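# Sand guide coat off the taped-in area of a board

## Task

Using the sander, take off the thin dark guide coat everywhere within the rectangle bordered by blue tape on the board; a handful of leftover specks is acceptable. Beyond the tape the dark layer has to remain, although faint scuff marks and a few small bare spots there are allowed. The primer must not be cut through at any point, inside or outside the tape, or the job fails. When finished, bring the tool away from the board.

## Robot and tools

Robot: one six-joint arm (UR7e type) with a random-orbit sander on its flange instead of a gripper. The pad is 127 mm in diameter and points along the tool point's +z axis. The tool point (end_effector_position) lies at the centre of the pad's face. A flat block projects roughly 9 cm sideways from the last joint's axis, toward the sander's -y, and rotates with the tool, so watch its clearance. Joint ranges in rad, base outward: shoulder pan -3.142 to 3.142, shoulder lift and all three wrists -6.283 to 6.283, elbow 0.000 to 3.142. The single camera is cam_wrist, 504x504 pixels, mounted on the wrist and looking roughly along the tool.

Scene frame: origin on the table top under the arm base, +z up, +y to the left when facing along +x. The base may sit tilted. Reported positions are in metres and can be slightly off, more so at long reach.

execute_actions(actions): actions is a list of actions run in sequence. Each action is a table of 1 to 15 rows; each row lasts one control step (1/30 s), and if fewer than 15 rows are given the final row is repeated until 15 steps (0.5 s) have passed. A row is 7 numbers in [-1, 1]: dx, dy, dz, rx, ry, rz, run. The first six are an offset, not a pose: a target relative to the tool point's measured pose at the moment the action began, expressed in the tool point's own axes (so +dz pushes along the pad's facing direction). Every row in a table is relative to that same starting pose, never to the previous row. Scale: 1.0 equals 0.6 m for dx/dy/dz and 180 degrees for the rotation vector rx/ry/rz. For the first action of a call, the start is the last pose reported in this scene. Per step the command is clipped to 100 mm and 16 degrees from the measured pose; after an action the arm continues only to the last clipped pose, so long travel takes several actions. Motion trails commands by about 0.17 s. run: any value above 0.01 turns the sander on, anything else turns it off. The setting persists across actions and while you are thinking, and the pad cuts wherever it touches, so finish actions with run 0 once sanding is done. After switching off, the pad spins down for a second or two and still removes material. A fault also switches it off. An empty actions list just returns the current state and images.

move(target, speed, blocking): target is one 7-number row with the same layout, scaling and tool-frame meaning, an offset from the pose in this scene's latest result that shows one; run is sent at the start. The tool point follows a straight path lasting 0.5 to 10 s (cut off at 10 s). speed is in m/s, 0.002 to 0.5, default 0.25; rotation is capped at twice that in rad/s. The path ignores obstacles, and the arm can lag, drift and overshoot speed, especially near full stretch. blocking=false returns after 0.5 s while the arm keeps going; then only wait or stop are allowed until a result shows the move ended. The move line reports done, off_target, moving, held or fault, plus limits (paced = command clipped; held = some steps blocked, after which motion may jump fast) and distance from target.

wait(seconds): 0 to 10, the arm keeps its last command; returns early if a running move ends. stop(): brakes a running move, which needs distance; the sander is not stopped by it. zoom_image(camera, region): camera "cam_wrist", region [x0, y0, x1, y1] in pixels from the top-left, at most 504 by 504. read_manual(section): only "licences"; no motion. finished_scene(scene): integer 1 or 2, ends that scene permanently and reports success.

Result lines: the state line gives position, orientation as quat wxyz and linear/angular velocities in the scene frame. force_n and torque_nm are in tool axes at the tool point; contact pressure shows as negative force z, and torque x/y reveal which side of the pad carries the load. Offsets up to about 4 N plus noise are normal. "Hand target" is the pose the controller is currently driving toward. "pose unreachable" means the clearance check altered or blocked the command (the base mount counts as arm). Action calls also list step positions, with HELD marking restrained steps. Joint torques are total drive output, noisy and offset. MOTOR HOT appears from 70 °C; at 85 °C an OVER-TEMPERATURE FAULT brakes the arm until it cools.

Cautions: the arm is stiff and has no force control; the foam gives well under a millimetre, so command only just past contact and approach slowly, since faster touches hit harder. A tilted pad cuts on one edge, so keep it flat, checking torque x/y. Dwelling or pressing hard removes more and risks breaking through the primer. Keep the pad inside the tape frame, which the wrist camera and zoom can confirm. Contact torque at a joint limit (130 N m for pan, lift and elbow; 24.3 N m for each wrist) or any outside force of 150 N triggers a fault: the arm halts for 10 s, yields, and the rest of the call is dropped. Avoid slams and heavy pushes. The simulation keeps running during your replies with the last command held. At the end, turn the sander off, lift clear, then call finished_scene.

Each tool is called by a JSON object that holds its "op" and its "data", one argument or row to a line.

## Session

{"op": "execute_actions", "data": {
  "actions": []
}}

Scene clock: 0.00 s.
end_effector_position=(+0.4103, -0.2514, +0.4521) force_n=(-1.3, +0.3, +1.0) torque_nm=(+0.10, +0.15, -0.25) end_effector_quat_wxyz=(-0.265, +0.586, +0.705, +0.300) end_effector_velocity=(-0.000, +0.000, +0.000) end_effector_angular_velocity=(+0.000, +0.001, +0.002)
Joint positions: [-0.34  -1.814  1.648 -1.405 -1.57  -1.912]
Joint velocities: [ 0.     0.    -0.001  0.002 -0.    -0.001]
Joint torques (N m, as the arm reports them, + toward a larger angle): no reading
Hand target: +0.410, -0.251, +0.452; -0.265, +0.586, +0.705, +0.300

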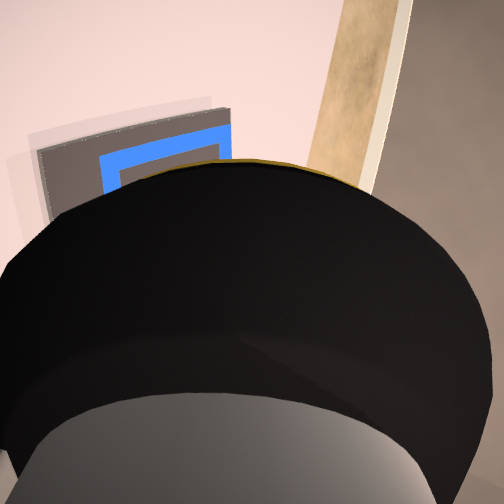

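{"op": "move", "data": {
  "target": [-0.1,0.3,-0.1,0,0,0,0]
}}

Scene clock: 6.20 s.
end_effector_position=(+0.5989, -0.3113, +0.4693) force_n=(-0.9, +0.7, +3.0) torque_nm=(+0.05, +0.06, -0.13) end_effector_quat_wxyz=(-0.265, +0.586, +0.705, +0.301) end_effector_velocity=(+0.002, -0.001, +0.000) end_effector_angular_velocity=(+0.000, +0.003, +0.003)
Joint positions: [-0.334 -1.326  1.003 -1.248 -1.57  -1.906]
Joint velocities: [ 0.     0.009 -0.014  0.009 -0.     0.001]
Joint torques (N m, as the arm reports them, + toward a larger angle): [ 37.65 -26.4  -31.41   0.01   0.82   2.83]
Hand target: +0.599, -0.311, +0.469; -0.265, +0.586, +0.705, +0.300
Off the commanded pose: 0.000 m, 0 deg.
move: done

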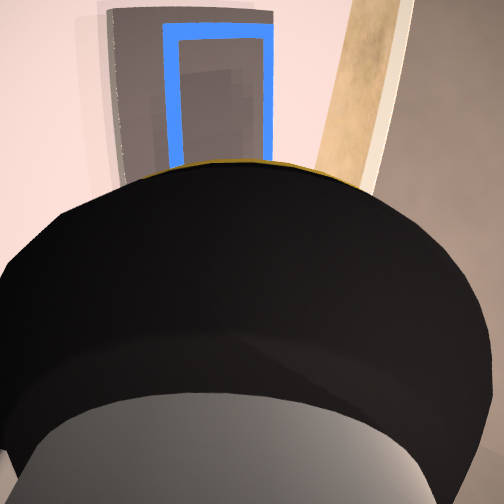

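{"op": "move", "data": {
  "target": [0.407,0.084,0.57,0.04,-0.259,0,0]
}}

Scene clock: 11.87 s.
end_effector_position=(+0.5989, +0.1090, +0.4194) force_n=(+0.5, -0.4, -0.5) torque_nm=(+0.00, +0.12, -0.30) end_effector_quat_wxyz=(-0.001, +0.639, +0.769, +0.001) end_effector_velocity=(-0.000, +0.003, +0.000) end_effector_angular_velocity=(-0.006, +0.003, -0.001)
Joint positions: [ 0.301 -0.843  1.241 -1.528 -2.289 -1.103]
Joint velocities: [ 0.003  0.008 -0.009  0.011 -0.002  0.009]
Joint torques (N m, as the arm reports them, + toward a larger angle): [ 39.86 -23.99 -36.43  -0.91  -1.46   2.8 ]
Hand target: +0.599, +0.109, +0.419; -0.001, +0.639, +0.769, +0.000
Off the commanded pose: 0.001 m, 0 deg.
move: done

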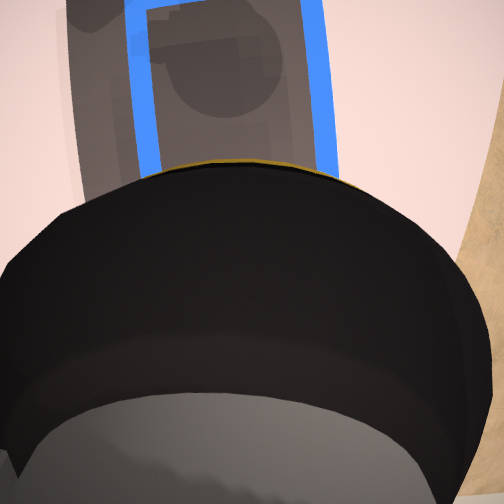

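{"op": "move", "data": {
  "target": [0,0.25,0.05,0,0,0,0]
}}

{"op": "move", "data": {
  "target": [0,0.15,0.1,0,0,0,0]
}}

Scene clock: 15.93 s.
end_effector_position=(+0.7460, +0.1361, +0.3894) force_n=(-2.1, -0.1, +1.5) torque_nm=(-0.06, +0.30, -0.02) end_effector_quat_wxyz=(-0.001, +0.639, +0.769, +0.001) end_effector_velocity=(+0.004, -0.000, -0.001) end_effector_angular_velocity=(-0.002, +0.007, -0.003)
Joint positions: [ 0.219 -0.476  0.661 -1.385 -2.322 -1.206]
Joint velocities: [-0.003  0.017 -0.035  0.024  0.001  0.005]
Joint torques (N m, as the arm reports them, + toward a larger angle): [ 30.92 -36.87 -34.31  -0.73   1.55   2.86]
Hand target: +0.746, +0.136, +0.389; -0.001, +0.639, +0.769, +0.001
Off the commanded pose: 0.000 m, 0 deg.
move: done

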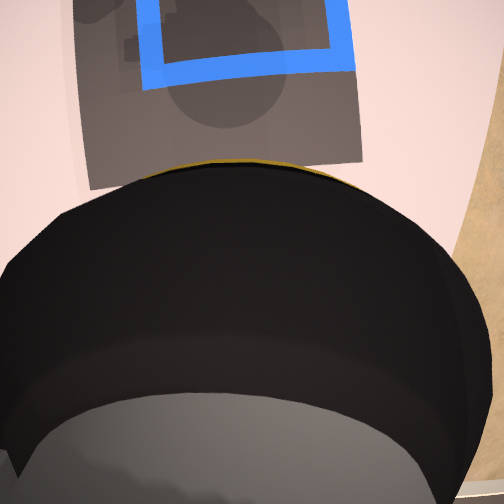

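Scene clock: 17.13 s.
end_effector_position=(+0.8331, +0.1522, +0.3289) force_n=(-2.2, +2.1, +1.8) torque_nm=(+0.31, +0.36, -0.13) end_effector_quat_wxyz=(+0.008, +0.639, +0.769, +0.015) end_effector_velocity=(+0.003, -0.001, -0.000) end_effector_angular_velocity=(+0.002, -0.007, -0.001)
Joint positions: [ 0.15  -0.098  0.044 -1.254 -2.348 -1.329]
Joint velocities: [-0.001  0.04  -0.083  0.031 -0.002 -0.008]
Joint torques (N m, as the arm reports them, + toward a larger angle): [ 37.08 -45.37 -31.78  -0.58  -1.41  -2.99]
Hand target: +0.833, +0.152, +0.329; +0.008, +0.639, +0.769, +0.016
Off the commanded pose: 0.002 m, 2 deg.
elbow stopped short: the move would have taken joint 3 (elbow) straighter than the controller allows; a more bent joint 3 avoids this.
move: done

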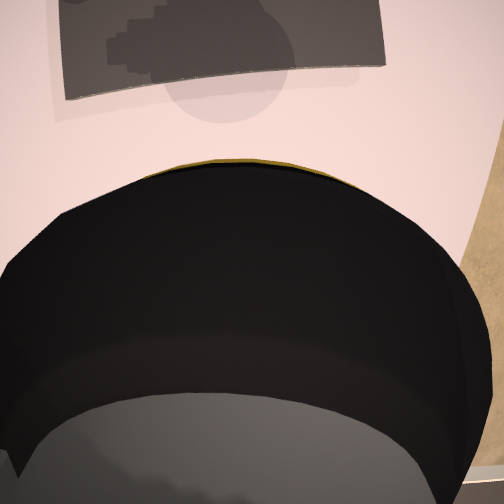

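{"op": "move", "data": {
  "target": [0,-0.25,0.28,0,0,-0.033,0]
}}

Scene clock: 23.70 s.
end_effector_position=(+0.6913, +0.1270, +0.1561) force_n=(+1.2, -1.2, +1.8) torque_nm=(-0.03, -0.06, -0.09) end_effector_quat_wxyz=(+0.008, +0.599, +0.801, +0.014) end_effector_velocity=(+0.001, -0.000, -0.000) end_effector_angular_velocity=(+0.008, -0.014, +0.000)
Joint positions: [ 0.023 -0.583  1.399 -2.248 -2.374 -1.607]
Joint velocities: [-0.002 -0.002  0.011 -0.032  0.004 -0.018]
Joint torques (N m, as the arm reports them, + toward a larger angle): [ 28.58 -45.89  -3.46  -4.29   1.35  -3.01]
Hand target: +0.691, +0.127, +0.156; +0.009, +0.598, +0.801, +0.015
Off the commanded pose: 0.000 m, 0 deg.
move: done

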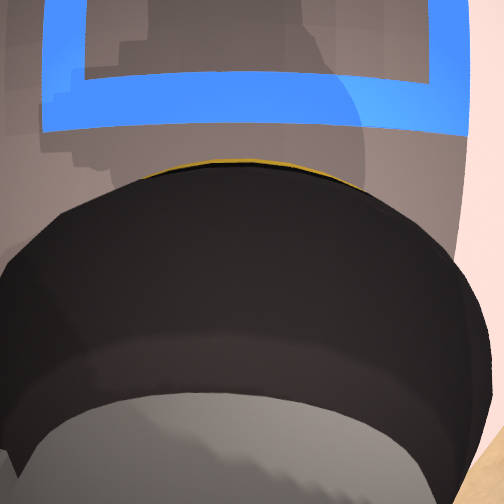

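{"op": "move", "data": {
  "target": [0,-0.27,0.12,0.0102,-0.0013,0,0],
  "speed": 0.15
}}

{"op": "execute_actions", "data": {
  "actions": [
    [[0,0,0.008,0,0,0,0]],
    [[0,0,0.008,0,0,0,0]],
    [[0,0,0.008,0,0,0,0]]
  ]
}}

Scene clock: 31.30 s.
end_effector_position=(+0.6138, +0.1043, +0.1166) force_n=(+1.3, -0.1, +2.0) torque_nm=(-0.05, -0.09, -0.05) end_effector_quat_wxyz=(+0.003, +0.599, +0.801, +0.005) end_effector_velocity=(-0.000, -0.000, -0.001) end_effector_angular_velocity=(-0.000, +0.002, +0.000)
Joint positions: [-0.021 -0.679  1.693 -2.462 -2.383 -1.648]
Joint velocities: [-0.001  0.     0.001  0.    -0.    -0.   ]
Joint torques (N m, as the arm reports them, + toward a larger angle): [ 44.37 -29.24 -26.08  -0.61   1.36   1.49]
Hand target: +0.614, +0.104, +0.117; +0.003, +0.599, +0.801, +0.005
Off the commanded pose: 0.087 m, 1 deg.
move: held; limits=held; held on 20 of 44 steps, including the last
pose unreachable: on one or more control steps of this call, first in action 0 (counted from 0), an arm could not follow its commanded pose, so it was not sent that pose on those steps. On the call's last step it was still not sent that pose. It may still have moved: this result reports where it is.
cause: the commanded pose would bring two parts of the arm too close to each other (joints 5 (wrist 2) and 6 (wrist 3) lie between them).

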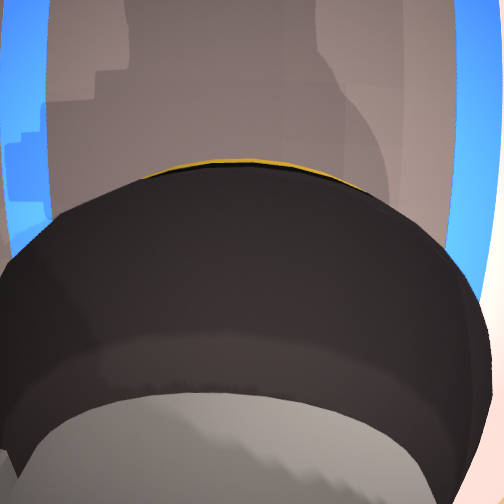

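Scene clock: 32.80 s.
end_effector_position=(+0.6139, +0.1043, +0.1076) force_n=(+1.3, +0.2, -0.5) torque_nm=(+0.06, -0.12, -0.28) end_effector_quat_wxyz=(+0.003, +0.599, +0.801, +0.005) end_effector_velocity=(+0.000, +0.000, +0.000) end_effector_angular_velocity=(+0.000, -0.000, -0.000)
Joint positions: [-0.031 -0.667  1.697 -2.489 -2.384 -1.663]
Joint velocities: [ 0.001 -0.    -0.     0.001  0.     0.001]
Joint torques (N m, as the arm reports them, + toward a larger angle): [ 25.5  -29.55   0.97  -4.12  -1.23  -2.96]
Hand target: +0.614, +0.104, +0.108; +0.003, +0.599, +0.801, +0.005
Off the commanded pose: 0.005 m, 0 deg.
Step readings (end_effector_position; steps 1 to 15: 1st action; 16 to 30: 2nd action; 31 to 45: 3rd action):
0: (+0.6138, +0.1043, +0.1166)
1: (+0.6138, +0.1043, +0.1166)
2: (+0.6138, +0.1043, +0.1165)
4: (+0.6138, +0.1044, +0.1164)
8: (+0.6140, +0.1043, +0.1151)
15: (+0.6139, +0.1043, +0.1123)
16: (+0.6139, +0.1043, +0.1121)
17: (+0.6139, +0.1043, +0.1113)
19: (+0.6139, +0.1043, +0.1098)
23: (+0.6139, +0.1043, +0.1082)
30: (+0.6139, +0.1043, +0.1076)
31: (+0.6139, +0.1043, +0.1076) HELD
32: (+0.6139, +0.1043, +0.1076) HELD
34: (+0.6139, +0.1043, +0.1076) HELD
38: (+0.6139, +0.1043, +0.1076) HELD
45: end_effector_position above HELD
HELD: steps 31 to 45.
pose unreachable: on one or more control steps of this call, first in action 2 (counted from 0), an arm could not follow its commanded pose, so it was not sent that pose on those steps. On the call's last step it was still not sent that pose. It may still have moved: this result reports where it is.
cause: the commanded pose would bring two parts of the arm too close to each other (joints 5 (wrist 2) and 6 (wrist 3) lie between them).

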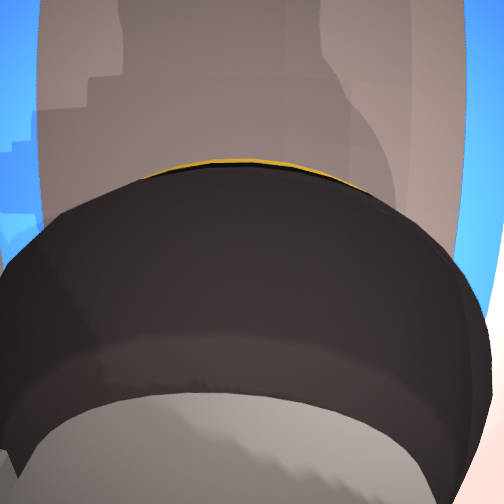

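{"op": "move", "data": {
  "target": [0,0,-0.03,0,0,0.5,0],
  "speed": 0.4
}}

{"op": "move", "data": {
  "target": [0,0,0,0,0,0.5,0],
  "speed": 0.4
}}

Scene clock: 44.63 s.
end_effector_position=(+0.6137, +0.1042, +0.1256) force_n=(-1.7, -0.4, +0.9) torque_nm=(-0.06, +0.36, -0.12) end_effector_quat_wxyz=(-0.002, +0.985, +0.169, +0.016) end_effector_velocity=(+0.000, +0.000, +0.001) end_effector_angular_velocity=(-0.007, +0.045, -0.172)
Joint positions: [-0.011 -0.692  1.703 -2.479 -2.381 -0.138]
Joint velocities: [ 0.002  0.004 -0.036  0.099 -0.003  0.222]
Joint torques (N m, as the arm reports them, + toward a larger angle): [ 44.59 -28.2  -25.86  -0.34  -1.1    3.32]
Hand target: +0.614, +0.104, +0.126; -0.002, +0.988, +0.157, +0.012
Off the commanded pose: 0.000 m, 3 deg.
move: moving (no rest 5 s after the path's end); limits=paced

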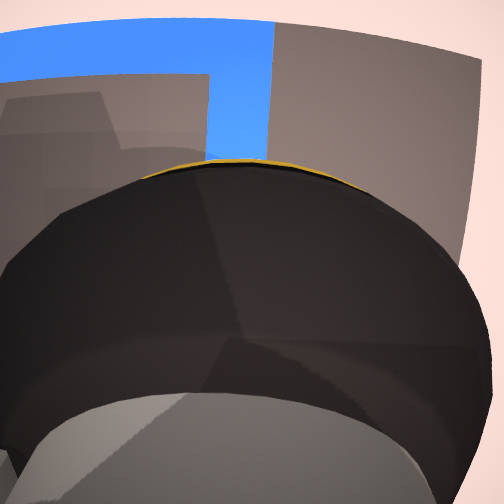

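Scene clock: 47.23 s.
end_effector_position=(+0.6137, +0.1041, +0.1255) force_n=(-1.2, +2.4, +0.7) torque_nm=(+0.32, +0.27, -0.49) end_effector_quat_wxyz=(-0.013, +0.817, -0.576, +0.010) end_effector_velocity=(+0.000, -0.000, +0.000) end_effector_angular_velocity=(-0.001, +0.003, -0.014)
Joint positions: [-0.011 -0.692  1.704 -2.479 -2.381  1.431]
Joint velocities: [ 0.     0.001 -0.004  0.008 -0.001  0.017]
Joint torques (N m, as the arm reports them, + toward a larger angle): [ 44.51 -28.74 -25.65  -0.71  -0.94   3.02]
Hand target: +0.614, +0.104, +0.126; -0.013, +0.817, -0.577, +0.010
Off the commanded pose: 0.000 m, 0 deg.
move: done

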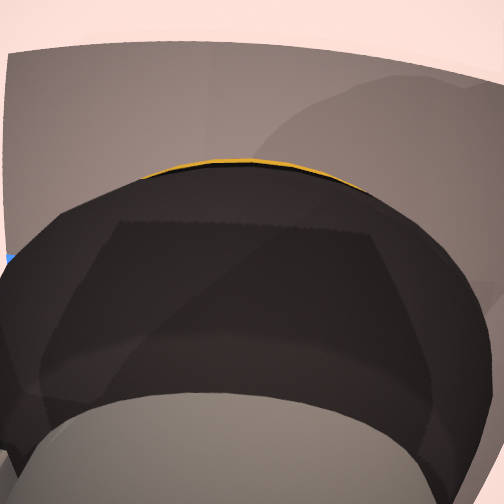

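{"op": "move", "data": {
  "target": [0,0.08,0.07,-0.0104,0,0.0178,0],
  "speed": 0.1
}}

{"op": "execute_actions", "data": {
  "actions": [
    [[0,0,0.008,0,0,0,0]],
    [[0,0,0.008,0,0,0,0]],
    [[0,0,0.008,0,0,0,0]]
  ]
}}

Scene clock: 51.93 s.
end_effector_position=(+0.5701, +0.0886, +0.0822) force_n=(-1.7, +0.1, +1.6) torque_nm=(-0.10, +0.26, -0.37) end_effector_quat_wxyz=(+0.000, +0.801, -0.599, +0.000) end_effector_velocity=(-0.002, -0.001, -0.002) end_effector_angular_velocity=(-0.000, +0.001, -0.002)
Joint positions: [-0.07  -0.701  1.848 -2.629 -2.391  1.436]
Joint velocities: [-0.003 -0.     0.008 -0.01  -0.    -0.002]
Joint torques (N m, as the arm reports them, + toward a larger angle): [ 22.41 -39.69   2.41  -4.09  -1.07  -2.82]
Hand target: +0.570, +0.088, +0.082; +0.000, +0.801, -0.599, +0.000
Off the commanded pose: 0.000 m, 0 deg.
move: done

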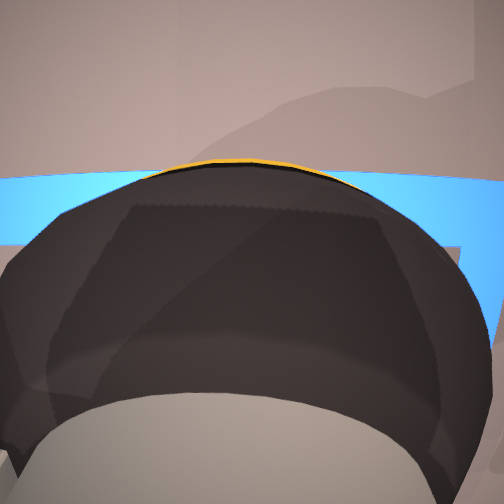

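Scene clock: 53.43 s.
end_effector_position=(+0.5701, +0.0885, +0.0681) force_n=(+1.1, +0.6, +4.5) torque_nm=(+0.00, -0.01, -0.20) end_effector_quat_wxyz=(+0.000, +0.801, -0.599, +0.000) end_effector_velocity=(-0.000, +0.000, -0.001) end_effector_angular_velocity=(-0.000, +0.001, +0.001)
Joint positions: [-0.087 -0.679  1.852 -2.674 -2.392  1.41 ]
Joint velocities: [-0.001  0.002  0.001 -0.003 -0.    -0.002]
Joint torques (N m, as the arm reports them, + toward a larger angle): [ 22.71 -26.88   4.35  -3.99  -1.    -2.77]
Hand target: +0.570, +0.089, +0.068; +0.000, +0.801, -0.599, +0.000
Off the commanded pose: 0.000 m, 0 deg.
Step readings (end_effector_position; steps 1 to 15: 1st action; 16 to 30: 2nd action; 31 to 45: 3rd action):
0: (+0.5701, +0.0886, +0.0822)
1: (+0.5700, +0.0885, +0.0821)
2: (+0.5701, +0.0885, +0.0814)
4: (+0.5701, +0.0885, +0.0798)
8: (+0.5701, +0.0885, +0.0782)
15: (+0.5701, +0.0886, +0.0775)
16: (+0.5701, +0.0886, +0.0774)
17: (+0.5701, +0.0885, +0.0766)
19: (+0.5700, +0.0885, +0.0750)
23: (+0.5701, +0.0885, +0.0735)
30: (+0.5701, +0.0885, +0.0728)
31: (+0.5701, +0.0885, +0.0727)
32: (+0.5701, +0.0885, +0.0719)
34: (+0.5700, +0.0885, +0.0704)
38: (+0.5701, +0.0885, +0.0688)
45: end_effector_position above

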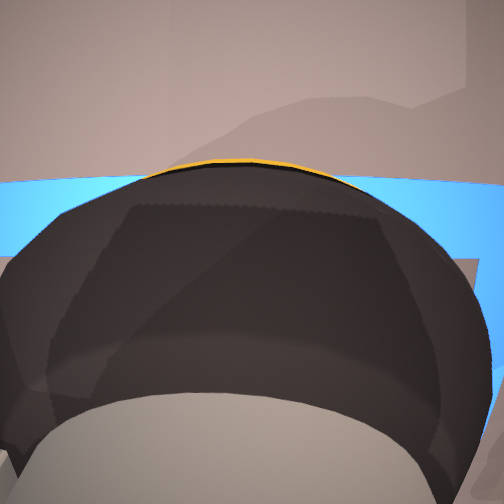

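{"op": "execute_actions", "data": {
  "actions": [
    [[0,0.02,0.004,0,0,0,0]],
    [[0,0,0.004,0,0,0,0]],
    [[0,0,0.004,0,0,0,0]],
    [[0,0,0.004,0,0,0,0]]
  ]
}}

{"op": "execute_actions", "data": {
  "actions": [
    [[0,0,0.002,0,0,0,0]],
    [[0,0,0.002,0,0,0,0]],
    [[0,0,0.002,0,0,0,0]],
    [[0,0,0.002,0,0,0,0]],
    [[0,0,0.002,0,0,0,0]],
    [[0,0,0.002,0,0,0,0]]
  ]
}}

Scene clock: 58.50 s.
end_effector_position=(+0.5588, +0.0852, +0.0587) force_n=(-1.4, -0.8, -0.2) torque_nm=(-0.18, +0.36, -0.07) end_effector_quat_wxyz=(+0.000, +0.801, -0.599, +0.000) end_effector_velocity=(+0.000, -0.000, -0.000) end_effector_angular_velocity=(+0.000, +0.000, -0.000)
Joint positions: [-0.102 -0.678  1.889 -2.727 -2.393  1.389]
Joint velocities: [-0.001  0.001  0.    -0.001  0.    -0.001]
Joint torques (N m, as the arm reports them, + toward a larger angle): [ 23.33 -26.76   5.09  -4.1   -1.04  -3.08]
Hand target: +0.559, +0.085, +0.059; +0.000, +0.801, -0.599, +0.000
Off the commanded pose: 0.000 m, 0 deg.
Step readings (end_effector_position; steps 1 to 15: 1st action; 16 to 30: 2nd action; 31 to 45: 3rd action; 46 to 60: 4th action):
0: (+0.5701, +0.0885, +0.0680)
1: (+0.5699, +0.0884, +0.0680)
2: (+0.5685, +0.0879, +0.0677)
4: (+0.5645, +0.0869, +0.0669)
8: (+0.5605, +0.0857, +0.0661)
15: (+0.5588, +0.0852, +0.0658)
16: (+0.5588, +0.0852, +0.0657)
17: (+0.5588, +0.0852, +0.0654)
19: (+0.5588, +0.0852, +0.0646)
23: (+0.5588, +0.0852, +0.0638)
30: (+0.5588, +0.0852, +0.0634)
31: (+0.5588, +0.0852, +0.0634)
32: (+0.5588, +0.0852, +0.0630)
34: (+0.5588, +0.0852, +0.0622)
38: (+0.5588, +0.0852, +0.0614)
45: (+0.5588, +0.0852, +0.0611)
46: (+0.5588, +0.0852, +0.0610)
47: (+0.5588, +0.0852, +0.0606)
49: (+0.5588, +0.0852, +0.0599)
53: (+0.5588, +0.0852, +0.0591)
60: end_effector_position above

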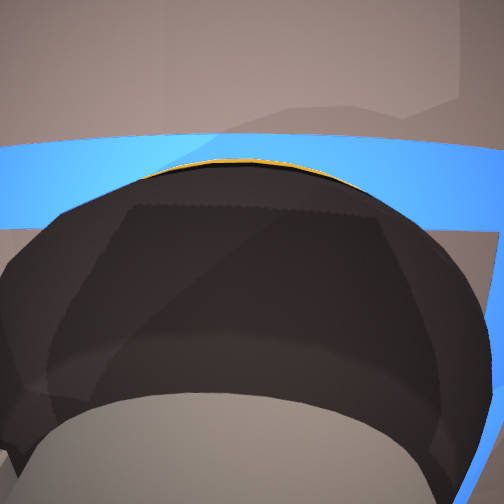

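Scene clock: 61.50 s.
end_effector_position=(+0.5588, +0.0852, +0.0517) force_n=(-3.3, -0.7, +1.5) torque_nm=(-0.06, +0.51, -0.10) end_effector_quat_wxyz=(+0.000, +0.801, -0.599, +0.000) end_effector_velocity=(+0.000, +0.000, +0.000) end_effector_angular_velocity=(+0.000, -0.001, -0.001)
Joint positions: [-0.111 -0.666  1.89  -2.75  -2.394  1.376]
Joint velocities: [ 0.001  0.    -0.    -0.001  0.     0.   ]
Joint torques (N m, as the arm reports them, + toward a larger angle): [ 23.02 -26.88   5.3   -4.04  -0.91  -3.09]
Hand target: +0.559, +0.085, +0.052; +0.000, +0.801, -0.599, +0.000
Off the commanded pose: 0.000 m, 0 deg.
Step readings (end_effector_position; steps 1 to 15: 1st action; 16 to 30: 2nd action; 31 to 45: 3rd action; 46 to 60: 4th action; 61 to 75: 5th action; 76 to 90: 6th action):
0: (+0.5588, +0.0852, +0.0587)
1: (+0.5588, +0.0852, +0.0587)
2: (+0.5588, +0.0852, +0.0585)
4: (+0.5588, +0.0852, +0.0581)
8: (+0.5588, +0.0852, +0.0577)
15: (+0.5588, +0.0852, +0.0576)
16: (+0.5588, +0.0852, +0.0575)
17: (+0.5588, +0.0852, +0.0573)
19: (+0.5588, +0.0852, +0.0569)
23: (+0.5588, +0.0852, +0.0566)
30: (+0.5588, +0.0852, +0.0564)
31: (+0.5588, +0.0852, +0.0564)
32: (+0.5588, +0.0852, +0.0562)
34: (+0.5588, +0.0852, +0.0558)
38: (+0.5588, +0.0852, +0.0554)
45: (+0.5588, +0.0852, +0.0552)
46: (+0.5588, +0.0852, +0.0552)
47: (+0.5588, +0.0852, +0.0550)
49: (+0.5588, +0.0852, +0.0546)
53: (+0.5588, +0.0852, +0.0542)
60: (+0.5588, +0.0852, +0.0540)
61: (+0.5588, +0.0852, +0.0540)
62: (+0.5588, +0.0852, +0.0538)
64: (+0.5588, +0.0852, +0.0534)
68: (+0.5588, +0.0852, +0.0530)
75: (+0.5588, +0.0852, +0.0529)
76: (+0.5588, +0.0852, +0.0528)
77: (+0.5588, +0.0852, +0.0527)
79: (+0.5588, +0.0852, +0.0523)
83: (+0.5588, +0.0852, +0.0519)
90: end_effector_position above

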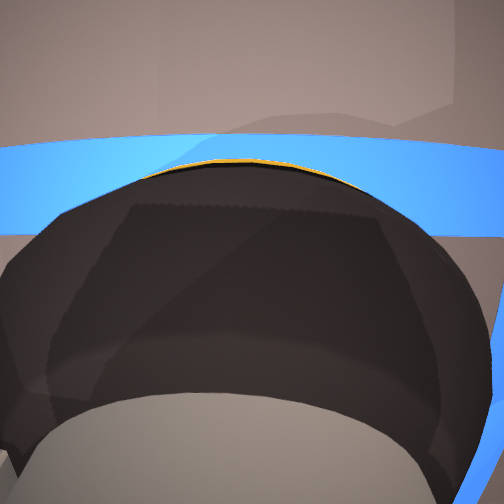

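{"op": "execute_actions", "data": {
  "actions": [
    [[0,0,0.0015,0,0,0,0]],
    [[0,0,0.0015,0,0,0,0]],
    [[0,0,0.0015,0,0,0,0]],
    [[0,0,0.0015,0,0,0,0]],
    [[0,0,0.0015,0,0,0,0]],
    [[0,0,0.0015,0,0,0,0]],
    [[0,0,0.0015,0,0,0,0]],
    [[0,0,0.0015,0,0,0,0]]
  ]
}}

Scene clock: 68.50 s.
end_effector_position=(+0.5588, +0.0852, +0.0447) force_n=(-2.1, +0.6, +1.7) torque_nm=(+0.04, +0.31, -0.06) end_effector_quat_wxyz=(+0.000, +0.801, -0.599, +0.000) end_effector_velocity=(+0.001, -0.001, +0.000) end_effector_angular_velocity=(+0.000, -0.003, -0.004)
Joint positions: [-0.12  -0.654  1.89  -2.772 -2.394  1.362]
Joint velocities: [-0.    -0.    -0.001 -0.004 -0.     0.   ]
Joint torques (N m, as the arm reports them, + toward a larger angle): [ 23.92 -27.08   5.45  -4.21  -1.07  -2.97]
Hand target: +0.559, +0.085, +0.045; +0.000, +0.801, -0.599, +0.000
Off the commanded pose: 0.000 m, 0 deg.
Step readings (end_effector_position; steps 1 to 15: 1st action; 16 to 30: 2nd action; 31 to 45: 3rd action; 46 to 60: 4th action; 61 to 75: 5th action; 76 to 90: 6th action; 91 to 105: 7th action; 106 to 120: 8th action):
0: (+0.5588, +0.0852, +0.0517)
1: (+0.5588, +0.0852, +0.0516)
2: (+0.5588, +0.0852, +0.0515)
4: (+0.5588, +0.0852, +0.0512)
8: (+0.5588, +0.0852, +0.0509)
15: (+0.5588, +0.0852, +0.0508)
16: (+0.5588, +0.0852, +0.0508)
17: (+0.5588, +0.0852, +0.0507)
19: (+0.5588, +0.0852, +0.0504)
23: (+0.5588, +0.0852, +0.0501)
30: (+0.5588, +0.0852, +0.0499)
31: (+0.5588, +0.0852, +0.0499)
32: (+0.5588, +0.0852, +0.0498)
34: (+0.5588, +0.0852, +0.0495)
38: (+0.5588, +0.0852, +0.0492)
45: (+0.5588, +0.0852, +0.0491)
46: (+0.5588, +0.0852, +0.0490)
47: (+0.5588, +0.0852, +0.0489)
49: (+0.5588, +0.0852, +0.0486)
53: (+0.5588, +0.0852, +0.0483)
60: (+0.5588, +0.0852, +0.0482)
61: (+0.5588, +0.0852, +0.0481)
62: (+0.5588, +0.0852, +0.0480)
64: (+0.5588, +0.0852, +0.0477)
68: (+0.5588, +0.0852, +0.0474)
75: (+0.5588, +0.0852, +0.0473)
76: (+0.5588, +0.0852, +0.0473)
77: (+0.5588, +0.0852, +0.0471)
79: (+0.5588, +0.0852, +0.0468)
83: (+0.5588, +0.0852, +0.0465)
90: (+0.5588, +0.0852, +0.0464)
91: (+0.5588, +0.0852, +0.0464)
92: (+0.5588, +0.0852, +0.0462)
94: (+0.5588, +0.0852, +0.0459)
98: (+0.5588, +0.0852, +0.0457)
105: (+0.5588, +0.0852, +0.0455)
106: (+0.5588, +0.0852, +0.0455)
107: (+0.5588, +0.0852, +0.0454)
109: (+0.5588, +0.0852, +0.0451)
113: (+0.5588, +0.0852, +0.0448)
120: end_effector_position above

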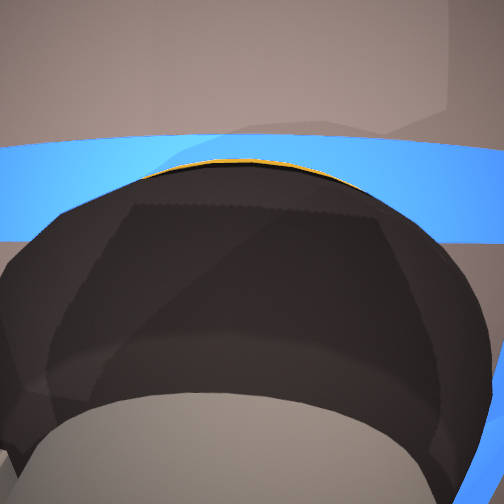

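Relative steps self-limit the press, so this is safe; continue.

{"op": "execute_actions", "data": {
  "actions": [
    [[0,0,0.0015,0,0,0,0]],
    [[0,0,0.0015,0,0,0,0]],
    [[0,0,0.0015,0,0,0,0]],
    [[0,0,0.0015,0,0,0,0]],
    [[0,0,0.0015,0,0,0,0]],
    [[0,0,0.0015,0,0,0,0]],
    [[0,0,0.0015,0,0,0,0]],
    [[0,0,0.0015,0,0,0,0]],
    [[0,0,0.0015,0,0,0,0]],
    [[0,0,0.0015,0,0,0,0]]
  ]
}}

Scene clock: 83.37 s.
end_effector_position=(+0.5605, +0.0851, +0.0432) force_n=(-1.9, +10.2, -25.1) torque_nm=(-0.22, -0.11, -0.13) end_effector_quat_wxyz=(-0.003, +0.800, -0.600, +0.003) end_effector_velocity=(+0.000, -0.001, -0.000) end_effector_angular_velocity=(-0.000, +0.000, -0.002)
Joint positions: [-0.122 -0.649  1.89  -2.791 -2.394  1.353]
Joint velocities: [-0.002 -0.     0.    -0.001 -0.    -0.   ]
Joint torques (N m, as the arm reports them, + toward a larger angle): [ 32.65 -32.9   -7.62  -2.32   0.3    0.06]
Hand target: +0.560, +0.085, +0.043; -0.002, +0.800, -0.600, +0.003
Off the commanded pose: 0.004 m, 0 deg.
FORCE FAULT: contact force on the arm reached its limit, and the arm stopped for 10 seconds. The contact can be on any part of the arm, not only on its tool. That time counts as 19 of the actions that you can send in this scene. The arm's remaining commands of this call were not run. The arm holds still and accepts commands again. Move the arm away from the contact; if what it grips holds it there, let go first. Pushing or pulling that hard again can fault the arm again.
Step readings (end_effector_position; steps 1 to 15: 1st action; 16 to 30: 2nd action; 31 to 45: 3rd action; 46 to 60: 4th action; 61 to 75: 5th action; 76 to 90: 6th action):
0: (+0.5588, +0.0852, +0.0446)
1: (+0.5588, +0.0852, +0.0446)
2: (+0.5588, +0.0852, +0.0445)
4: (+0.5588, +0.0852, +0.0442)
8: (+0.5588, +0.0852, +0.0439)
15: (+0.5589, +0.0852, +0.0438)
16: (+0.5589, +0.0852, +0.0438)
17: (+0.5589, +0.0852, +0.0436)
19: (+0.5589, +0.0852, +0.0434)
23: (+0.5589, +0.0852, +0.0431)
30: (+0.5589, +0.0852, +0.0429)
31: (+0.5589, +0.0852, +0.0429)
32: (+0.5589, +0.0852, +0.0428)
34: (+0.5589, +0.0852, +0.0425)
38: (+0.5589, +0.0852, +0.0423)
45: (+0.5589, +0.0852, +0.0421)
46: (+0.5589, +0.0852, +0.0421)
47: (+0.5589, +0.0852, +0.0419)
49: (+0.5589, +0.0852, +0.0417)
53: (+0.5589, +0.0852, +0.0414)
60: (+0.5589, +0.0852, +0.0413)
61: (+0.5589, +0.0852, +0.0412)
62: (+0.5589, +0.0852, +0.0411)
64: (+0.5589, +0.0852, +0.0409)
68: (+0.5589, +0.0852, +0.0406)
75: (+0.5589, +0.0852, +0.0404)
76: (+0.5589, +0.0852, +0.0404)
77: (+0.5589, +0.0852, +0.0403)
79: (+0.5589, +0.0852, +0.0400)
83: (+0.5594, +0.0852, +0.0407)
90: (+0.5602, +0.0851, +0.0425)

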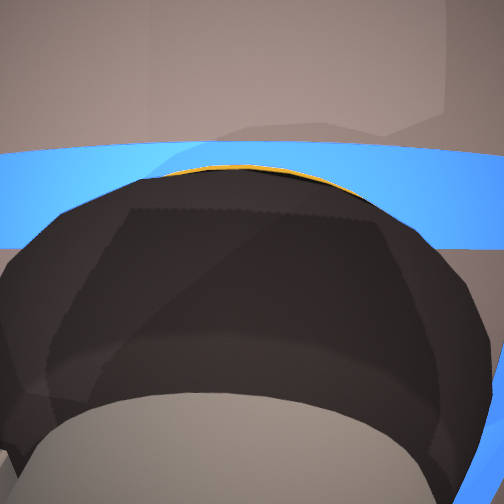

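{"op": "move", "data": {
  "target": [0,0,-0.006,-0.0027,-0.0004,-0.001,0],
  "speed": 0.05
}}

{"op": "move", "data": {
  "target": [0,0.28,0,0,0,0,0],
  "speed": 0.1
}}

{"op": "move", "data": {
  "target": [0,0,0.004,0,0,0,0],
  "speed": 0.005
}}

{"op": "move", "data": {
  "target": [0,0,0.002,0,0,0,0],
  "speed": 0.005
}}

Scene clock: 90.13 s.
end_effector_position=(+0.5605, +0.0851, +0.0466) force_n=(+0.0, -1.3, +0.8) torque_nm=(-0.29, -0.01, -0.10) end_effector_quat_wxyz=(+0.000, +0.801, -0.599, +0.000) end_effector_velocity=(-0.000, +0.000, +0.002) end_effector_angular_velocity=(-0.000, +0.003, +0.002)
Joint positions: [-0.117 -0.656  1.885 -2.763 -2.395  1.365]
Joint velocities: [ 0.003 -0.003 -0.002  0.013 -0.     0.006]
Joint torques (N m, as the arm reports them, + toward a larger angle): [ 42.45 -39.99 -20.97  -0.4   -1.15   2.83]
Hand target: +0.560, +0.085, +0.047; +0.001, +0.801, -0.599, +0.000
Off the commanded pose: 0.000 m, 0 deg.
move: done

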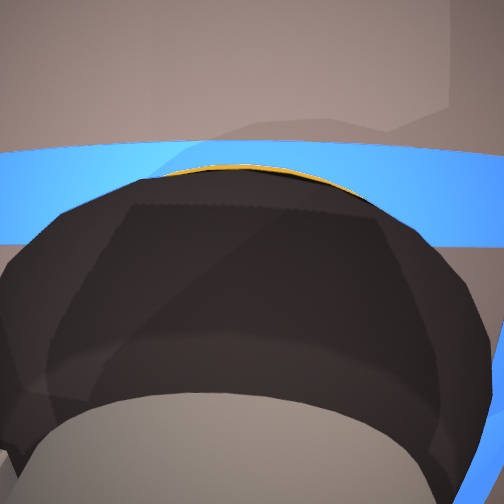

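Scene clock: 92.33 s.
end_effector_position=(+0.3996, +0.0379, +0.0467) force_n=(-2.0, -1.4, +0.9) torque_nm=(-0.25, +0.35, -0.14) end_effector_quat_wxyz=(+0.000, +0.801, -0.599, +0.000) end_effector_velocity=(-0.002, -0.001, +0.000) end_effector_angular_velocity=(+0.000, -0.002, -0.001)
Joint positions: [-0.175 -0.807  2.368 -3.157 -2.395  1.28 ]
Joint velocities: [-0.    -0.001  0.006 -0.009  0.    -0.002]
Joint torques (N m, as the arm reports them, + toward a larger angle): [ 14.9  -31.85  12.73  -4.06   1.72  -2.94]
Hand target: +0.399, +0.038, +0.047; +0.000, +0.801, -0.599, +0.000
Off the commanded pose: 0.000 m, 0 deg.
move: done

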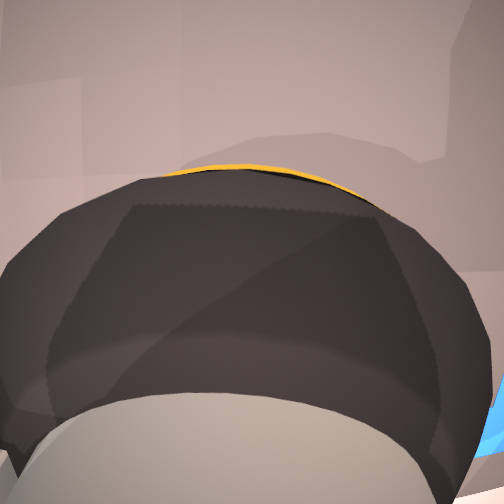

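Scene clock: 93.03 s.
end_effector_position=(+0.3995, +0.0379, +0.0444) force_n=(-0.5, +1.0, +3.2) torque_nm=(+0.19, +0.16, -0.16) end_effector_quat_wxyz=(+0.000, +0.801, -0.599, +0.000) end_effector_velocity=(-0.000, -0.000, -0.002) end_effector_angular_velocity=(+0.000, +0.002, -0.001)
Joint positions: [-0.179 -0.8    2.368 -3.168 -2.395  1.274]
Joint velocities: [-0.004  0.003  0.    -0.005  0.    -0.003]
Joint torques (N m, as the arm reports them, + toward a larger angle): [ 15.11 -18.98 -15.14  -3.83   1.55  -2.86]
Hand target: +0.400, +0.038, +0.044; +0.000, +0.801, -0.599, +0.000
Off the commanded pose: 0.000 m, 0 deg.
move: done

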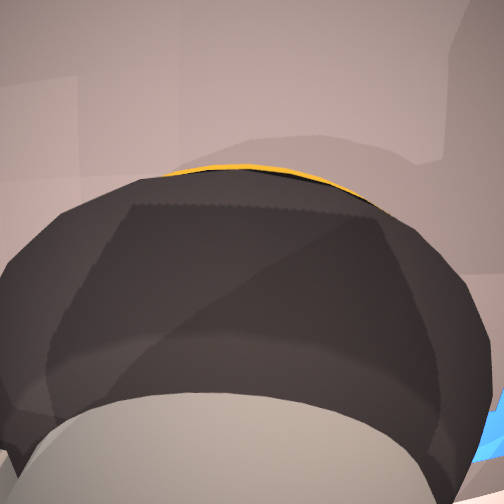

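Scene clock: 93.73 s.
end_effector_position=(+0.3995, +0.0379, +0.0433) force_n=(-1.1, +2.4, -5.2) torque_nm=(+0.36, +0.08, -0.11) end_effector_quat_wxyz=(+0.000, +0.801, -0.599, +0.000) end_effector_velocity=(+0.001, +0.000, -0.000) end_effector_angular_velocity=(+0.000, -0.001, +0.000)
Joint positions: [-0.181 -0.797  2.367 -3.173 -2.395  1.271]
Joint velocities: [-0.     0.002 -0.001 -0.003  0.    -0.002]
Joint torques (N m, as the arm reports them, + toward a larger angle): [ 12.74 -17.96 -14.87  -3.86   1.62  -3.02]
Hand target: +0.400, +0.038, +0.043; +0.000, +0.801, -0.599, +0.000
Off the commanded pose: 0.000 m, 0 deg.
move: done

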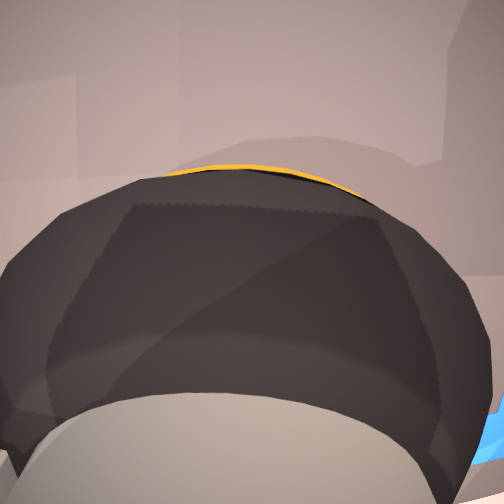

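{"op": "move", "data": {
  "target": [0,0,-0.12,0,0,-0.5,0],
  "speed": 0.4
}}

Scene clock: 103.93 s.
end_effector_position=(+0.3997, +0.0380, +0.1153) force_n=(-1.8, +0.5, +1.1) torque_nm=(+0.19, +0.24, -0.09) end_effector_quat_wxyz=(+0.001, +0.990, +0.142, -0.000) end_effector_velocity=(+0.001, +0.000, +0.001) end_effector_angular_velocity=(+0.001, -0.001, +0.012)
Joint positions: [-0.051 -0.997  2.345 -2.81  -2.39  -0.106]
Joint velocities: [ 0.001 -0.001 -0.001  0.001  0.001 -0.012]
Joint torques (N m, as the arm reports them, + toward a larger angle): [ 31.63 -28.66   6.54  -0.45   1.45  -2.96]
Hand target: +0.400, +0.038, +0.115; +0.000, +0.990, +0.143, -0.000
Off the commanded pose: 0.000 m, 0 deg.
move: done

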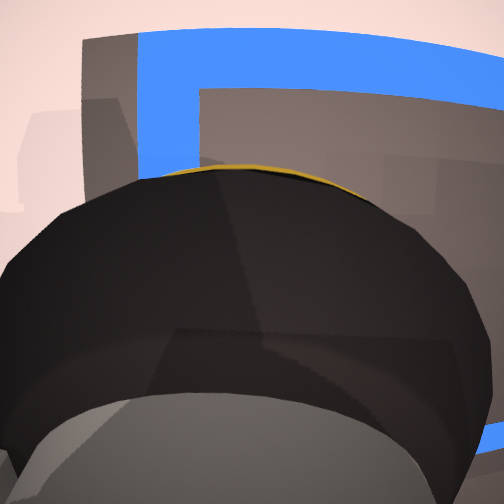

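{"op": "move", "data": {
  "target": [0.057,-0.05,0.115,0,0,0,0],
  "speed": 0.1
}}

{"op": "move", "data": {
  "target": [0,0,0.003,0,0,0,0],
  "speed": 0.005
}}

{"op": "move", "data": {
  "target": [0,0,0.002,0,0,0,0],
  "speed": 0.005
}}

Scene clock: 110.93 s.
end_effector_position=(+0.4240, +0.0761, +0.0464) force_n=(-1.0, +1.4, +2.7) torque_nm=(+0.25, +0.12, -0.17) end_effector_quat_wxyz=(+0.001, +0.990, +0.142, -0.000) end_effector_velocity=(+0.000, +0.001, -0.002) end_effector_angular_velocity=(+0.000, +0.000, -0.000)
Joint positions: [-0.114 -0.736  2.264 -3.057 -2.395 -0.199]
Joint velocities: [-0.003  0.008 -0.002 -0.008 -0.    -0.004]
Joint torques (N m, as the arm reports them, + toward a larger angle): [ 16.16 -21.34 -16.39  -3.99  -1.15  -2.84]
Hand target: +0.424, +0.076, +0.046; +0.001, +0.990, +0.142, -0.000
Off the commanded pose: 0.000 m, 0 deg.
move: done

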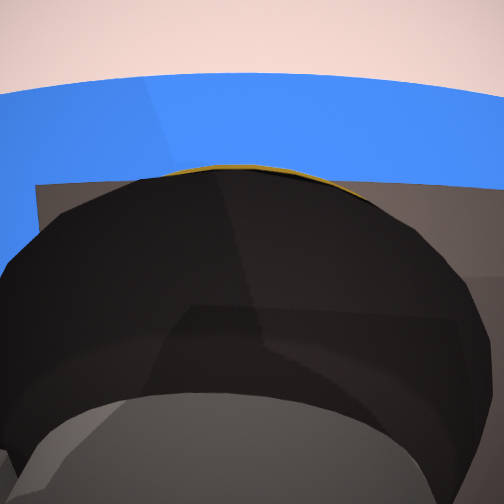

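Scene clock: 111.63 s.
end_effector_position=(+0.4240, +0.0761, +0.0447) force_n=(-1.9, +0.9, +1.4) torque_nm=(+0.14, +0.41, -0.20) end_effector_quat_wxyz=(+0.001, +0.990, +0.142, -0.000) end_effector_velocity=(+0.001, -0.000, -0.001) end_effector_angular_velocity=(+0.000, -0.001, -0.002)
Joint positions: [-0.117 -0.732  2.264 -3.065 -2.395 -0.203]
Joint velocities: [-0.002  0.002 -0.001 -0.003  0.    -0.002]
Joint torques (N m, as the arm reports them, + toward a larger angle): [ 17.58 -20.29 -12.08  -3.8   -1.07  -3.01]
Hand target: +0.424, +0.076, +0.045; +0.001, +0.990, +0.142, -0.000
Off the commanded pose: 0.000 m, 0 deg.
move: done

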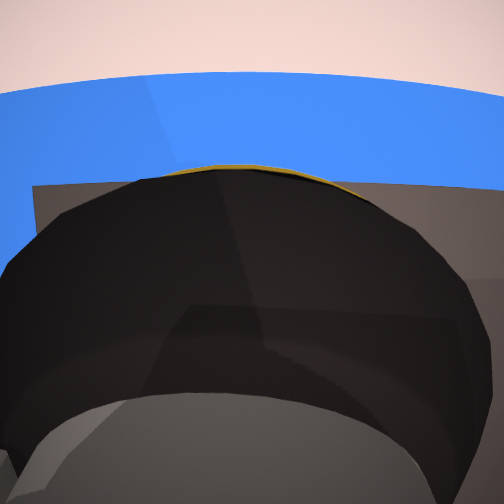

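Scene clock: 112.33 s.
end_effector_position=(+0.4240, +0.0761, +0.0436) force_n=(+0.1, +0.9, +0.5) torque_nm=(+0.15, +0.03, -0.09) end_effector_quat_wxyz=(+0.001, +0.990, +0.142, -0.000) end_effector_velocity=(+0.000, -0.000, -0.001) end_effector_angular_velocity=(-0.000, +0.001, +0.000)
Joint positions: [-0.119 -0.729  2.264 -3.07  -2.395 -0.206]
Joint velocities: [-0.002  0.002 -0.    -0.002 -0.    -0.003]
Joint torques (N m, as the arm reports them, + toward a larger angle): [ 16.87 -20.95 -16.61  -3.95  -1.16  -2.95]
Hand target: +0.424, +0.076, +0.044; +0.001, +0.990, +0.142, -0.000
Off the commanded pose: 0.000 m, 0 deg.
move: done

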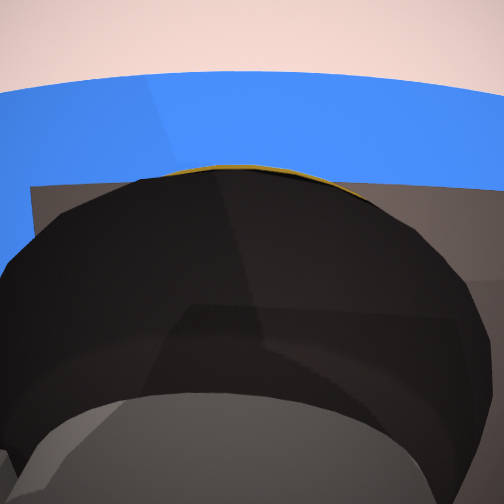

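{"op": "move", "data": {
  "target": [-0.012,-0.03,0.0012,0,0,0,0],
  "speed": 0.02
}}

{"op": "move", "data": {
  "target": [0,0,0.0008,0,0,0,0],
  "speed": 0.005
}}

Scene clock: 116.73 s.
end_effector_position=(+0.4123, +0.0911, +0.0429) force_n=(+2.3, +10.6, -24.9) torque_nm=(+0.17, +0.39, -0.17) end_effector_quat_wxyz=(+0.001, +0.990, +0.142, -0.000) end_effector_velocity=(-0.002, +0.002, -0.000) end_effector_angular_velocity=(-0.000, +0.001, +0.001)
Joint positions: [-0.095 -0.701  2.275 -3.082 -2.394 -0.17 ]
Joint velocities: [ 0.004  0.004  0.002 -0.001  0.     0.006]
Joint torques (N m, as the arm reports them, + toward a larger angle): [31.13 -9.33 17.08 -0.81  3.39  2.66]
Hand target: +0.412, +0.091, +0.043; +0.001, +0.990, +0.142, -0.000
Off the commanded pose: 0.000 m, 0 deg.
move: done

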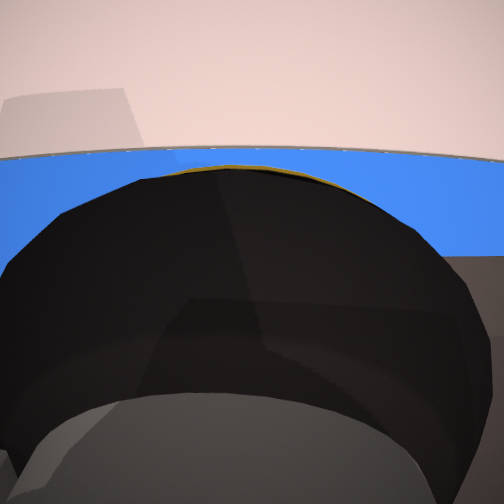

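Scene clock: 117.43 s.
end_effector_position=(+0.4122, +0.0911, +0.0424) force_n=(+0.8, +8.3, -39.8) torque_nm=(-0.16, +0.27, -0.19) end_effector_quat_wxyz=(+0.001, +0.990, +0.142, -0.000) end_effector_velocity=(-0.000, -0.000, -0.001) end_effector_angular_velocity=(-0.000, +0.002, +0.001)
Joint positions: [-0.095 -0.7    2.275 -3.084 -2.394 -0.171]
Joint velocities: [-0.002  0.001  0.     0.     0.    -0.001]
Joint torques (N m, as the arm reports them, + toward a larger angle): [ 6.03 -4.58  9.29 -0.05  1.51 -3.1 ]
Hand target: +0.412, +0.091, +0.042; +0.001, +0.990, +0.142, -0.000
Off the commanded pose: 0.000 m, 0 deg.
move: done

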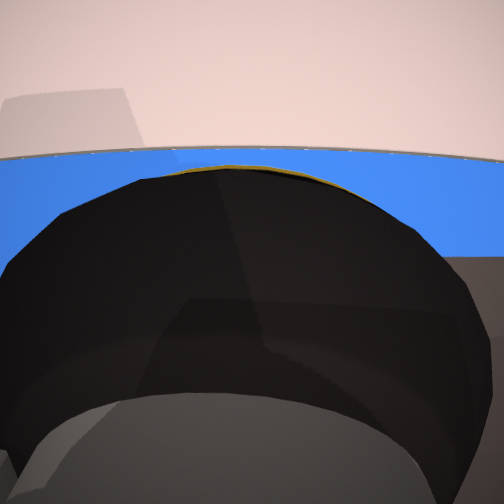

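{"op": "move", "data": {
  "target": [0.245,0,-0.0014,0,0,0,1],
  "speed": 0.04
}}

{"op": "move", "data": {
  "target": [0,0.115,0,0,0,0,1],
  "speed": 0.04
}}

{"op": "move", "data": {
  "target": [-0.245,0,0.0007,0,0,0,1],
  "speed": 0.04
}}

{"op": "move", "data": {
  "target": [0.12,0.2,-0.3,0,0,0,0]
}}

Scene clock: 125.03 s.
end_effector_position=(+0.5531, +0.1323, +0.0432) force_n=(-3.3, +2.6, -23.3) torque_nm=(+0.57, +0.17, -0.32) end_effector_quat_wxyz=(+0.001, +0.990, +0.142, -0.000) end_effector_velocity=(+0.002, +0.001, +0.000) end_effector_angular_velocity=(-0.000, -0.000, +0.003)
Joint positions: [-0.065 -0.58   1.851 -2.747 -2.391 -0.126]
Joint velocities: [ 0.001  0.003 -0.007  0.006  0.    -0.001]
Joint torques (N m, as the arm reports them, + toward a larger angle): [ 31.76 -18.98 -16.43   1.06   0.22   2.71]
Hand target: +0.553, +0.132, +0.043; +0.001, +0.990, +0.142, -0.000
Off the commanded pose: 0.000 m, 0 deg.
move: done

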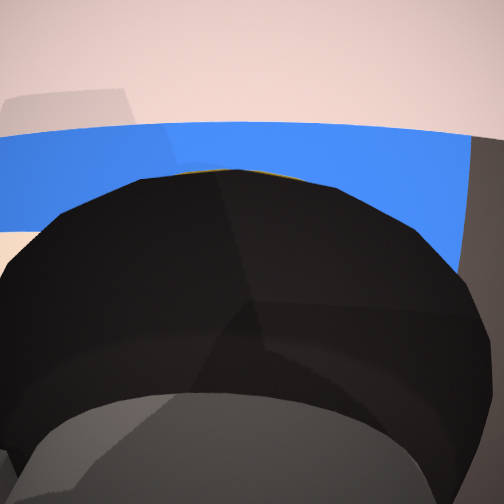

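Scene clock: 127.17 s.
end_effector_position=(+0.5724, +0.0662, +0.0433) force_n=(+1.8, -1.5, -17.9) torque_nm=(-0.13, +0.09, -0.34) end_effector_quat_wxyz=(+0.001, +0.990, +0.142, -0.000) end_effector_velocity=(+0.001, -0.002, +0.000) end_effector_angular_velocity=(+0.000, -0.000, -0.001)
Joint positions: [-0.145 -0.671  1.87  -2.762 -2.395 -0.244]
Joint velocities: [-0.002 -0.003 -0.001  0.001  0.    -0.003]
Joint torques (N m, as the arm reports them, + toward a larger angle): [ 14.9  -33.09   9.08  -2.66   0.31  -2.78]
Hand target: +0.572, +0.066, +0.043; +0.001, +0.990, +0.142, -0.000
Off the commanded pose: 0.000 m, 0 deg.
move: done

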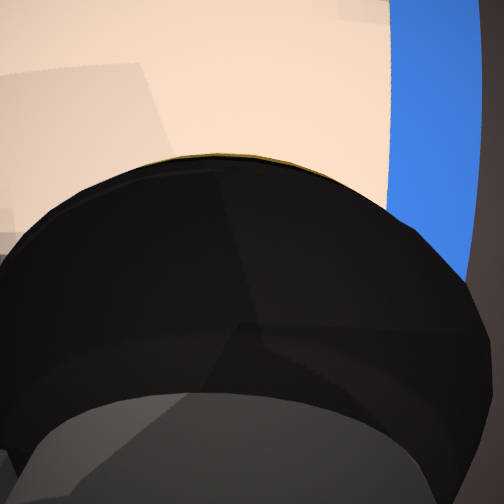

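Scene clock: 131.23 s.
end_effector_position=(+0.4316, +0.0251, +0.0430) force_n=(+1.3, +1.2, -17.9) torque_nm=(+0.02, -0.05, -0.11) end_effector_quat_wxyz=(+0.001, +0.990, +0.142, -0.000) end_effector_velocity=(-0.001, -0.000, +0.001) end_effector_angular_velocity=(-0.000, -0.003, -0.000)
Joint positions: [-0.201 -0.817  2.297 -3.104 -2.394 -0.327]
Joint velocities: [ 0.001 -0.002  0.006 -0.008 -0.    -0.002]
Joint torques (N m, as the arm reports them, + toward a larger angle): [  9.43 -26.62  13.54  -2.72   1.    -3.02]
Hand target: +0.431, +0.025, +0.043; +0.001, +0.990, +0.142, +0.000
Off the commanded pose: 0.000 m, 0 deg.
move: done

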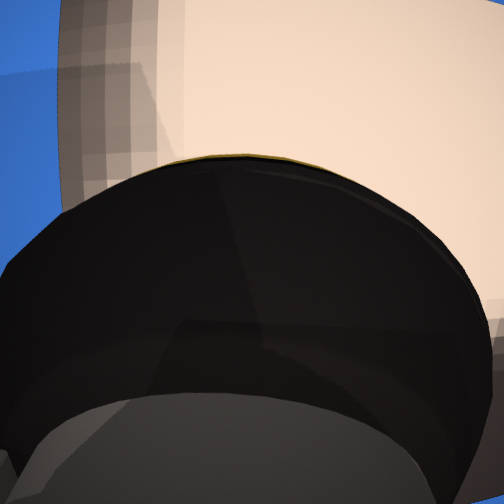

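Scene clock: 132.80 s.
end_effector_position=(+0.5341, -0.0695, +0.2231) force_n=(+1.5, -2.7, +3.4) torque_nm=(-0.30, -0.04, -0.17) end_effector_quat_wxyz=(+0.001, +0.990, +0.142, +0.000) end_effector_velocity=(+0.000, -0.000, +0.001) end_effector_angular_velocity=(-0.001, +0.008, +0.003)
Joint positions: [-0.069 -1.19   1.939 -2.231 -2.392 -0.134]
Joint velocities: [ 0.001  0.001 -0.009  0.021  0.     0.008]
Joint torques (N m, as the arm reports them, + toward a larger angle): [ 35.07 -18.18 -29.29  -0.35   1.35   3.07]
Hand target: +0.534, -0.070, +0.223; +0.001, +0.990, +0.142, -0.000
Off the commanded pose: 0.000 m, 0 deg.
move: done

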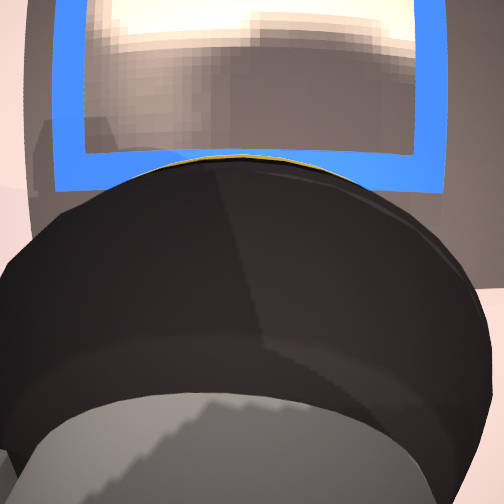

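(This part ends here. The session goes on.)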